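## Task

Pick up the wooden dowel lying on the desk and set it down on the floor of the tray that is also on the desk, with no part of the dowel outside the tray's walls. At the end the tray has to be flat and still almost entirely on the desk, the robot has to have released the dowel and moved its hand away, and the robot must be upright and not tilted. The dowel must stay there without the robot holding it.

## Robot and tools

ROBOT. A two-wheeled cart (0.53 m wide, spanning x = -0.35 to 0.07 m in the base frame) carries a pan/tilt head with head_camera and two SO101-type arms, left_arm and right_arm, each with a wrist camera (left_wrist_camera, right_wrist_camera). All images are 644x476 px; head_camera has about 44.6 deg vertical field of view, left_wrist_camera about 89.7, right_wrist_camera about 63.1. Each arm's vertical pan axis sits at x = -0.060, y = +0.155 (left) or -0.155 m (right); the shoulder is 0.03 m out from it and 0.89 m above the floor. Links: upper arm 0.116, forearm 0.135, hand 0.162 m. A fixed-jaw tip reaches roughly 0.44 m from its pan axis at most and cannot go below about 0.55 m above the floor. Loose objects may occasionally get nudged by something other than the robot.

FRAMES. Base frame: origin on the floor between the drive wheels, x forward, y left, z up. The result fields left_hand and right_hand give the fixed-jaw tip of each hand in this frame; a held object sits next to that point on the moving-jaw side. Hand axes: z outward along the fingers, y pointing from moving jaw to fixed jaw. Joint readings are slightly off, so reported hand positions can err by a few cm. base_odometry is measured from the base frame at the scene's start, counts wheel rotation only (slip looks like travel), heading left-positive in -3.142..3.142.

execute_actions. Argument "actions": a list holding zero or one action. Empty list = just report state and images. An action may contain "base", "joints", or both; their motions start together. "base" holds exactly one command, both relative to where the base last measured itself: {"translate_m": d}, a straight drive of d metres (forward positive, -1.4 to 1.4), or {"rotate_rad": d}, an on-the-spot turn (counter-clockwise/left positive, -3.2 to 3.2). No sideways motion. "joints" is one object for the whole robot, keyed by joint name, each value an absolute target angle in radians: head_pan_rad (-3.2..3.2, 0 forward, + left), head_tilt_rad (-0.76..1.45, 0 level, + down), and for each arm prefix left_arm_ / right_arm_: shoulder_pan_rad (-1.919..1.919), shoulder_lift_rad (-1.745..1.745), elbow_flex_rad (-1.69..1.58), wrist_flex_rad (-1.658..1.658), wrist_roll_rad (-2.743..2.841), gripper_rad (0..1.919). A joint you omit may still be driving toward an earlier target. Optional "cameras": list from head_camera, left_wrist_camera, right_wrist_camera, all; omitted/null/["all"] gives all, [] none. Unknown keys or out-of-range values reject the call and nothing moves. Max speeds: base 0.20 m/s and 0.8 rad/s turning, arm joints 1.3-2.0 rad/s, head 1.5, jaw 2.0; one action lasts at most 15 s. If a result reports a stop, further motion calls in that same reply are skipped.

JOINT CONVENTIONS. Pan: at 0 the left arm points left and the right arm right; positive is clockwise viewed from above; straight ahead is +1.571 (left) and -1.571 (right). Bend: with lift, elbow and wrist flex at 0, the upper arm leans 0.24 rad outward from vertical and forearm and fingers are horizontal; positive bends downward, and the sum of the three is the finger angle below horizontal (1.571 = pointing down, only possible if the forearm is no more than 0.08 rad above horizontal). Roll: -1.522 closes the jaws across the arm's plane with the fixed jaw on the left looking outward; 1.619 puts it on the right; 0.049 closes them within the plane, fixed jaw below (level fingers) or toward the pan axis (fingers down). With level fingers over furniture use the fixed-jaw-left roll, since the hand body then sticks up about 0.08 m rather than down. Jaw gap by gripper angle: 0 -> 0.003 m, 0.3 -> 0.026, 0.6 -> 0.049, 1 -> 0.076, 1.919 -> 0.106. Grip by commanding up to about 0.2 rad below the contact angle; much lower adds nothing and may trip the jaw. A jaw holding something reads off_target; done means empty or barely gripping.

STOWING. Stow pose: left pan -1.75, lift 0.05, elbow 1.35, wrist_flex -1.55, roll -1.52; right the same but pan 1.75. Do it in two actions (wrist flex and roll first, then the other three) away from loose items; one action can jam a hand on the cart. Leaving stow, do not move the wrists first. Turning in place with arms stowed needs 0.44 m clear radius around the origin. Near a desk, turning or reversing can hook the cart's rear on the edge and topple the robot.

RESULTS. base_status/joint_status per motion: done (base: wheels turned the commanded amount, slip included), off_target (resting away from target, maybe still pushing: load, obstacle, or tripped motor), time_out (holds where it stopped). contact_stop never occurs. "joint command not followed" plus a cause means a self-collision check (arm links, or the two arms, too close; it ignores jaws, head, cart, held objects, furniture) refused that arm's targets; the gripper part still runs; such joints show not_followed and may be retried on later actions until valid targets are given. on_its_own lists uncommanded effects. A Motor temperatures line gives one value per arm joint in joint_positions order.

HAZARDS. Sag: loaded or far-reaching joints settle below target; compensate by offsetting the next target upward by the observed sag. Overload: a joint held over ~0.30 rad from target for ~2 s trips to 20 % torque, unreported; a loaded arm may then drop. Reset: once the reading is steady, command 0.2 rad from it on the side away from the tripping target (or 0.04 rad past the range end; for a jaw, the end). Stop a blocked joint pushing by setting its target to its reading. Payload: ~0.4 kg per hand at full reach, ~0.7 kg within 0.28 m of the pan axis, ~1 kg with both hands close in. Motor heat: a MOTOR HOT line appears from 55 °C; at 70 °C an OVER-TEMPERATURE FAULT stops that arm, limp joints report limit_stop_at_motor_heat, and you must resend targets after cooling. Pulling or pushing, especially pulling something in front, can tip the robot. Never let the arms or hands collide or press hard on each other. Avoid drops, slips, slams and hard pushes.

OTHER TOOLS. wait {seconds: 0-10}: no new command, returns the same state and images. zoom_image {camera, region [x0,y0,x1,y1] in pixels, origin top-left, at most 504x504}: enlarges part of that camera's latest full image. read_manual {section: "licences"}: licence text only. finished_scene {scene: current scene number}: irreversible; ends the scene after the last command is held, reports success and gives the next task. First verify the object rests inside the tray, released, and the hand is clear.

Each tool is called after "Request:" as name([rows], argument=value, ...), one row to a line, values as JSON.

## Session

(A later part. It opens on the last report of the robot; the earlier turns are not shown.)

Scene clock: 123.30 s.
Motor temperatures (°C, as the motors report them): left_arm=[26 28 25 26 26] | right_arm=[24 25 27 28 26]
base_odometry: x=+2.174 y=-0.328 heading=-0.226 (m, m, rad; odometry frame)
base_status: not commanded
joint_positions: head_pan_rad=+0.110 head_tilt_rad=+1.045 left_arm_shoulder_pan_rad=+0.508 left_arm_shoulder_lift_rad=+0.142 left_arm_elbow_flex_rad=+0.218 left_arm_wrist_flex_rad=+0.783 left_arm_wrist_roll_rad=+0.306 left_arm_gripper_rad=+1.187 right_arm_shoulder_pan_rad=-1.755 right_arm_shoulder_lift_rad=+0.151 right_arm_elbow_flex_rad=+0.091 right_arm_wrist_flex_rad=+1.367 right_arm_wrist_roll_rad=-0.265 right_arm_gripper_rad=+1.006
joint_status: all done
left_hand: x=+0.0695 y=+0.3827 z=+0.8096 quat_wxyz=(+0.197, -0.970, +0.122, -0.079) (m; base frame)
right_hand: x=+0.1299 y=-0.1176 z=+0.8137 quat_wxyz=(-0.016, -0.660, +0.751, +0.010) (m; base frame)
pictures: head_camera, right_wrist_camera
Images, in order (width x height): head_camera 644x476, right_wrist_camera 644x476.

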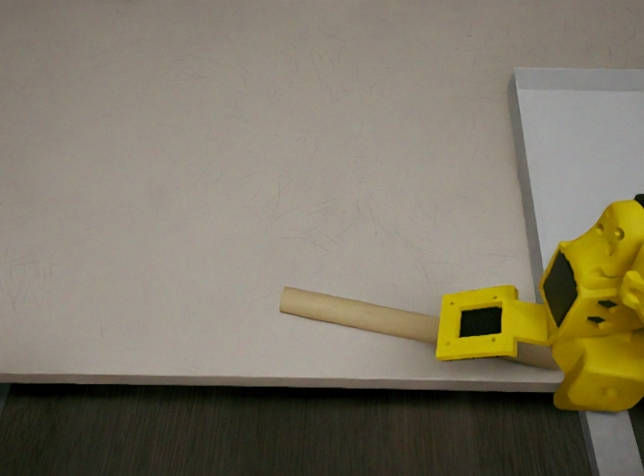

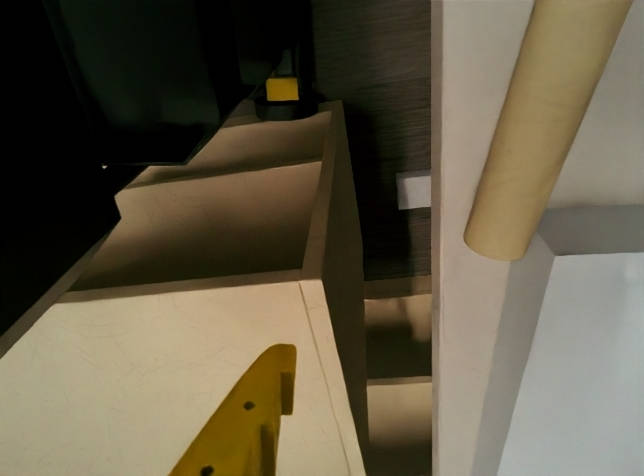

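Request:
execute_actions([
  {"joints":{"right_arm_shoulder_pan_rad":-1.849,"right_arm_shoulder_lift_rad":0.266,"right_arm_elbow_flex_rad":-0.046,"right_arm_wrist_flex_rad":1.351,"right_arm_wrist_roll_rad":-0.344}},
], cameras=[])

Request:
execute_actions([
  {"joints":{"right_arm_shoulder_lift_rad":0.537,"right_arm_elbow_flex_rad":0.123,"right_arm_wrist_flex_rad":0.911}},
], cameras=["head_camera","right_wrist_camera"])

Scene clock: 128.43 s.
Motor temperatures (°C, as the motors report them): left_arm=[26 28 25 26 26] | right_arm=[24 25 27 28 26]
base_odometry: x=+2.174 y=-0.328 heading=-0.226 (m, m, rad; odometry frame)
base_status: not commanded
joint_positions: head_pan_rad=+0.110 head_tilt_rad=+1.045 left_arm_shoulder_pan_rad=+0.506 left_arm_shoulder_lift_rad=+0.142 left_arm_elbow_flex_rad=+0.218 left_arm_wrist_flex_rad=+0.783 left_arm_wrist_roll_rad=+0.306 left_arm_gripper_rad=+1.187 right_arm_shoulder_pan_rad=-1.842 right_arm_shoulder_lift_rad=+0.277 right_arm_elbow_flex_rad=-0.013 right_arm_wrist_flex_rad=+1.363 right_arm_wrist_roll_rad=-0.334 right_arm_gripper_rad=+1.006
joint_status: all done
left_hand: x=+0.0692 y=+0.3829 z=+0.8096 quat_wxyz=(+0.197, -0.970, +0.121, -0.079) (m; base frame)
right_hand: x=+0.1353 y=-0.0980 z=+0.8046 quat_wxyz=(-0.025, -0.666, +0.745, +0.012) (m; base frame)
pictures: none
No camera images: the call's "cameras" was empty. Leave "cameras" out to get every camera's image.

Scene clock: 129.53 s.
Motor temperatures (°C, as the motors report them): left_arm=[26 28 25 26 26] | right_arm=[24 25 27 28 26]
base_odometry: x=+2.174 y=-0.328 heading=-0.226 (m, m, rad; odometry frame)
base_status: not commanded
joint_positions: head_pan_rad=+0.110 head_tilt_rad=+1.045 left_arm_shoulder_pan_rad=+0.506 left_arm_shoulder_lift_rad=+0.142 left_arm_elbow_flex_rad=+0.218 left_arm_wrist_flex_rad=+0.783 left_arm_wrist_roll_rad=+0.306 left_arm_gripper_rad=+1.187 right_arm_shoulder_pan_rad=-1.842 right_arm_shoulder_lift_rad=+0.550 right_arm_elbow_flex_rad=+0.123 right_arm_wrist_flex_rad=+0.921 right_arm_wrist_roll_rad=-0.334 right_arm_gripper_rad=+1.006
joint_status: all done
left_hand: x=+0.0692 y=+0.3829 z=+0.8096 quat_wxyz=(+0.197, -0.970, +0.121, -0.079) (m; base frame)
right_hand: x=+0.1423 y=-0.0960 z=+0.7350 quat_wxyz=(-0.010, -0.666, +0.745, +0.005) (m; base frame)
pictures: head_camera, right_wrist_camera
Images, in order (width x height): head_camera 644x476, right_wrist_camera 644x476.

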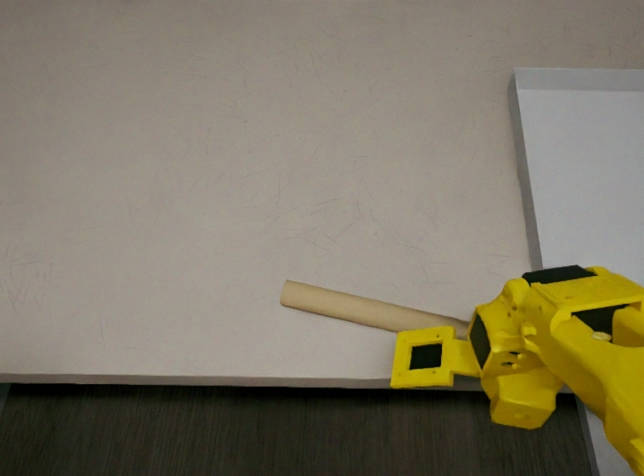

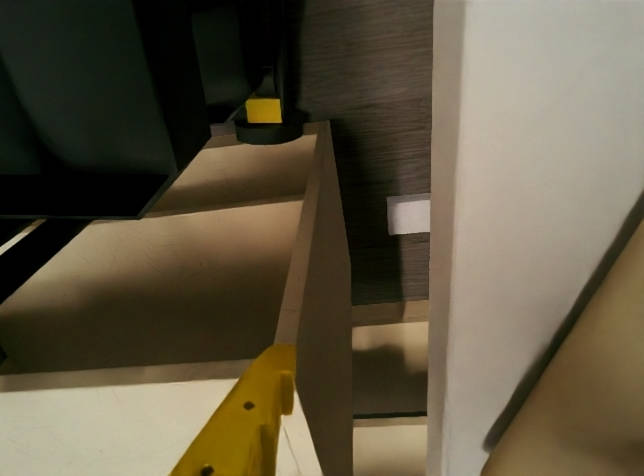

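Request:
execute_actions([
  {"joints":{"right_arm_gripper_rad":0.1}},
], cameras=["head_camera"])

Scene clock: 132.80 s.
Motor temperatures (°C, as the motors report them): left_arm=[26 28 25 26 26] | right_arm=[24 25 27 28 26]
base_odometry: x=+2.174 y=-0.328 heading=-0.226 (m, m, rad; odometry frame)
base_status: not commanded
joint_positions: head_pan_rad=+0.110 head_tilt_rad=+1.045 left_arm_shoulder_pan_rad=+0.506 left_arm_shoulder_lift_rad=+0.142 left_arm_elbow_flex_rad=+0.218 left_arm_wrist_flex_rad=+0.783 left_arm_wrist_roll_rad=+0.306 left_arm_gripper_rad=+1.187 right_arm_shoulder_pan_rad=-1.844 right_arm_shoulder_lift_rad=+0.553 right_arm_elbow_flex_rad=+0.125 right_arm_wrist_flex_rad=+0.919 right_arm_wrist_roll_rad=-0.336 right_arm_gripper_rad=+0.259
joint_status: right_arm_gripper_rad off_target (ended at +0.259, target +0.100)
left_hand: x=+0.0692 y=+0.3829 z=+0.8096 quat_wxyz=(+0.197, -0.970, +0.121, -0.079) (m; base frame)
right_hand: x=+0.1416 y=-0.0959 z=+0.7343 quat_wxyz=(-0.012, -0.666, +0.745, +0.006) (m; base frame)
pictures: head_camera
Images, in order (width x height): head_camera 644x476.

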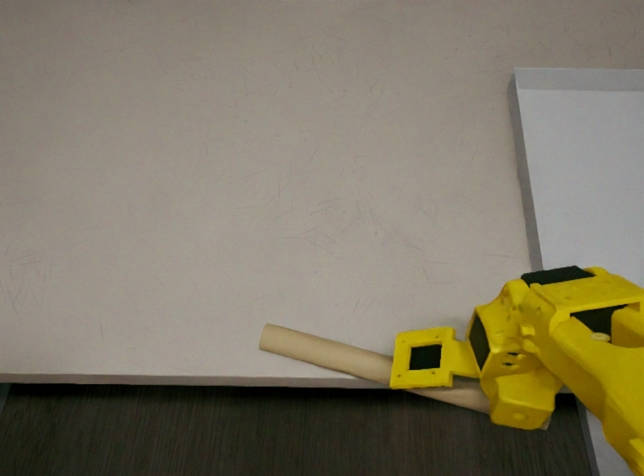

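Request:
execute_actions([
  {"joints":{"right_arm_shoulder_lift_rad":0.266,"right_arm_elbow_flex_rad":-0.046,"right_arm_wrist_flex_rad":1.351,"head_pan_rad":-0.5,"head_tilt_rad":1.0}},
], cameras=[])

Request:
execute_actions([
  {"joints":{"right_arm_shoulder_pan_rad":-1.364,"right_arm_shoulder_lift_rad":0.69,"right_arm_elbow_flex_rad":-0.703,"right_arm_wrist_flex_rad":1.213,"right_arm_wrist_roll_rad":-1.41}},
], cameras=["head_camera"])

Scene clock: 143.47 s.
Motor temperatures (°C, as the motors report them): left_arm=[26 28 25 26 26] | right_arm=[24 25 27 28 26]
base_odometry: x=+2.174 y=-0.328 heading=-0.226 (m, m, rad; odometry frame)
base_status: not commanded
joint_positions: head_pan_rad=-0.490 head_tilt_rad=+1.015 left_arm_shoulder_pan_rad=+0.506 left_arm_shoulder_lift_rad=+0.142 left_arm_elbow_flex_rad=+0.218 left_arm_wrist_flex_rad=+0.783 left_arm_wrist_roll_rad=+0.306 left_arm_gripper_rad=+1.187 right_arm_shoulder_pan_rad=-1.844 right_arm_shoulder_lift_rad=+0.320 right_arm_elbow_flex_rad=-0.009 right_arm_wrist_flex_rad=+1.341 right_arm_wrist_roll_rad=-0.336 right_arm_gripper_rad=+0.259
joint_status: all done
left_hand: x=+0.0692 y=+0.3829 z=+0.8096 quat_wxyz=(+0.197, -0.970, +0.121, -0.079) (m; base frame)
right_hand: x=+0.1338 y=-0.0981 z=+0.7963 quat_wxyz=(-0.036, -0.666, +0.745, +0.018) (m; base frame)
pictures: none
No camera images: the call's "cameras" was empty. Leave "cameras" out to get every camera's image.

Scene clock: 145.03 s.
Motor temperatures (°C, as the motors report them): left_arm=[26 28 25 26 26] | right_arm=[24 25 27 28 26]
base_odometry: x=+2.174 y=-0.328 heading=-0.226 (m, m, rad; odometry frame)
base_status: not commanded
joint_positions: head_pan_rad=-0.490 head_tilt_rad=+1.015 left_arm_shoulder_pan_rad=+0.506 left_arm_shoulder_lift_rad=+0.142 left_arm_elbow_flex_rad=+0.218 left_arm_wrist_flex_rad=+0.783 left_arm_wrist_roll_rad=+0.306 left_arm_gripper_rad=+1.187 right_arm_shoulder_pan_rad=-1.370 right_arm_shoulder_lift_rad=+0.720 right_arm_elbow_flex_rad=-0.659 right_arm_wrist_flex_rad=+1.226 right_arm_wrist_roll_rad=-1.402 right_arm_gripper_rad=+0.259
joint_status: all done
left_hand: x=+0.0692 y=+0.3829 z=+0.8096 quat_wxyz=(+0.197, -0.970, +0.121, -0.079) (m; base frame)
right_hand: x=+0.2399 y=-0.2083 z=+0.8027 quat_wxyz=(+0.140, +0.040, +0.989, -0.023) (m; base frame)
pictures: head_camera
Images, in order (width x height): head_camera 644x476.

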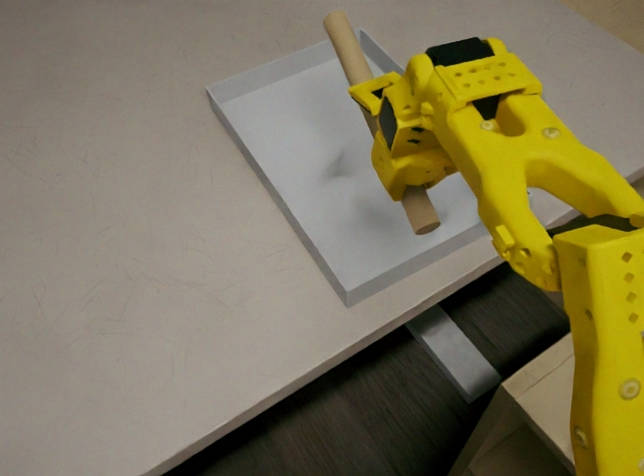

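Lower.

Request:
execute_actions([
  {"joints":{"right_arm_shoulder_lift_rad":0.765,"right_arm_elbow_flex_rad":-0.494,"right_arm_wrist_flex_rad":0.929}},
], cameras=["head_camera"])

Scene clock: 147.07 s.
Motor temperatures (°C, as the motors report them): left_arm=[26 28 25 26 26] | right_arm=[24 25 27 28 26]
base_odometry: x=+2.174 y=-0.328 heading=-0.226 (m, m, rad; odometry frame)
base_status: not commanded
joint_positions: head_pan_rad=-0.490 head_tilt_rad=+1.015 left_arm_shoulder_pan_rad=+0.506 left_arm_shoulder_lift_rad=+0.142 left_arm_elbow_flex_rad=+0.218 left_arm_wrist_flex_rad=+0.783 left_arm_wrist_roll_rad=+0.306 left_arm_gripper_rad=+1.187 right_arm_shoulder_pan_rad=-1.370 right_arm_shoulder_lift_rad=+0.792 right_arm_elbow_flex_rad=-0.492 right_arm_wrist_flex_rad=+0.948 right_arm_wrist_roll_rad=-1.402 right_arm_gripper_rad=+0.255
joint_status: all done
left_hand: x=+0.0692 y=+0.3829 z=+0.8096 quat_wxyz=(+0.197, -0.970, +0.121, -0.079) (m; base frame)
right_hand: x=+0.2456 y=-0.2095 z=+0.7655 quat_wxyz=(+0.158, +0.040, +0.986, -0.026) (m; base frame)
pictures: head_camera
Images, in order (width x height): head_camera 644x476.

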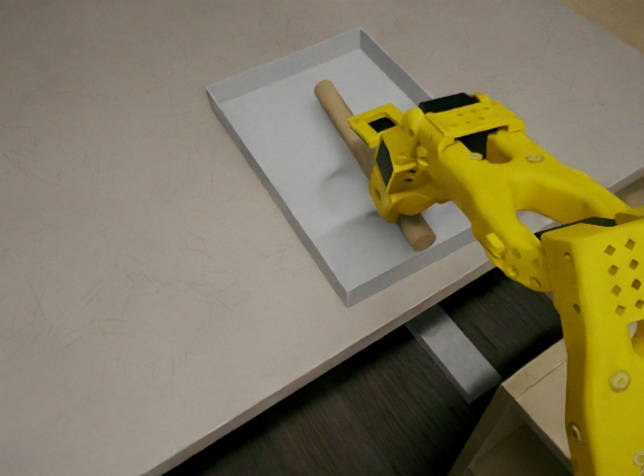

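Request:
execute_actions([
  {"joints":{"right_arm_gripper_rad":1.0}},
], cameras=[])

Request:
execute_actions([
  {"joints":{"right_arm_shoulder_lift_rad":0.69,"right_arm_elbow_flex_rad":-0.703,"right_arm_wrist_flex_rad":1.213}},
], cameras=[])

Request:
execute_actions([
  {"joints":{"right_arm_shoulder_pan_rad":-0.3,"right_arm_shoulder_lift_rad":0.3}},
], cameras=["head_camera"])

Scene clock: 150.53 s.
Motor temperatures (°C, as the motors report them): left_arm=[26 28 25 26 26] | right_arm=[24 25 27 28 26]
base_odometry: x=+2.174 y=-0.328 heading=-0.226 (m, m, rad; odometry frame)
base_status: not commanded
joint_positions: head_pan_rad=-0.490 head_tilt_rad=+1.015 left_arm_shoulder_pan_rad=+0.506 left_arm_shoulder_lift_rad=+0.142 left_arm_elbow_flex_rad=+0.218 left_arm_wrist_flex_rad=+0.783 left_arm_wrist_roll_rad=+0.306 left_arm_gripper_rad=+1.187 right_arm_shoulder_pan_rad=-1.370 right_arm_shoulder_lift_rad=+0.792 right_arm_elbow_flex_rad=-0.492 right_arm_wrist_flex_rad=+0.944 right_arm_wrist_roll_rad=-1.402 right_arm_gripper_rad=+0.993
joint_status: all done
left_hand: x=+0.0692 y=+0.3829 z=+0.8096 quat_wxyz=(+0.197, -0.970, +0.121, -0.079) (m; base frame)
right_hand: x=+0.2463 y=-0.2096 z=+0.7658 quat_wxyz=(+0.161, +0.040, +0.986, -0.026) (m; base frame)
pictures: none
No camera images: the call's "cameras" was empty. Leave "cameras" out to get every camera's image.

Scene clock: 151.50 s.
Motor temperatures (°C, as the motors report them): left_arm=[26 28 25 26 26] | right_arm=[24 25 27 28 26]
base_odometry: x=+2.174 y=-0.328 heading=-0.226 (m, m, rad; odometry frame)
base_status: not commanded
joint_positions: head_pan_rad=-0.490 head_tilt_rad=+1.015 left_arm_shoulder_pan_rad=+0.506 left_arm_shoulder_lift_rad=+0.142 left_arm_elbow_flex_rad=+0.218 left_arm_wrist_flex_rad=+0.783 left_arm_wrist_roll_rad=+0.306 left_arm_gripper_rad=+1.187 right_arm_shoulder_pan_rad=-1.370 right_arm_shoulder_lift_rad=+0.748 right_arm_elbow_flex_rad=-0.665 right_arm_wrist_flex_rad=+1.205 right_arm_wrist_roll_rad=-1.402 right_arm_gripper_rad=+0.994
joint_status: all done
left_hand: x=+0.0692 y=+0.3829 z=+0.8096 quat_wxyz=(+0.197, -0.970, +0.121, -0.079) (m; base frame)
right_hand: x=+0.2415 y=-0.2087 z=+0.7971 quat_wxyz=(+0.140, +0.040, +0.989, -0.023) (m; base frame)
pictures: none
No camera images: the call's "cameras" was empty. Leave "cameras" out to get every camera's image.

Scene clock: 153.00 s.
Motor temperatures (°C, as the motors report them): left_arm=[26 28 25 26 26] | right_arm=[24 25 27 28 26]
base_odometry: x=+2.174 y=-0.328 heading=-0.226 (m, m, rad; odometry frame)
base_status: not commanded
joint_positions: head_pan_rad=-0.490 head_tilt_rad=+1.015 left_arm_shoulder_pan_rad=+0.506 left_arm_shoulder_lift_rad=+0.142 left_arm_elbow_flex_rad=+0.218 left_arm_wrist_flex_rad=+0.783 left_arm_wrist_roll_rad=+0.306 left_arm_gripper_rad=+1.187 right_arm_shoulder_pan_rad=-0.307 right_arm_shoulder_lift_rad=+0.352 right_arm_elbow_flex_rad=-0.667 right_arm_wrist_flex_rad=+1.206 right_arm_wrist_roll_rad=-1.402 right_arm_gripper_rad=+0.994
joint_status: all done
left_hand: x=+0.0692 y=+0.3829 z=+0.8096 quat_wxyz=(+0.197, -0.970, +0.121, -0.079) (m; base frame)
right_hand: x=+0.0445 y=-0.4598 z=+0.9111 quat_wxyz=(+0.257, +0.510, +0.793, -0.213) (m; base frame)
pictures: head_camera
Images, in order (width x height): head_camera 644x476.

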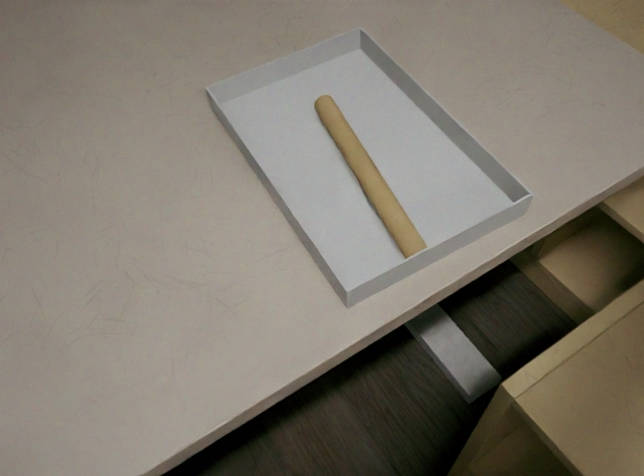

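Request:
finished_scene(scene=2)

The scene is finished: the task was done.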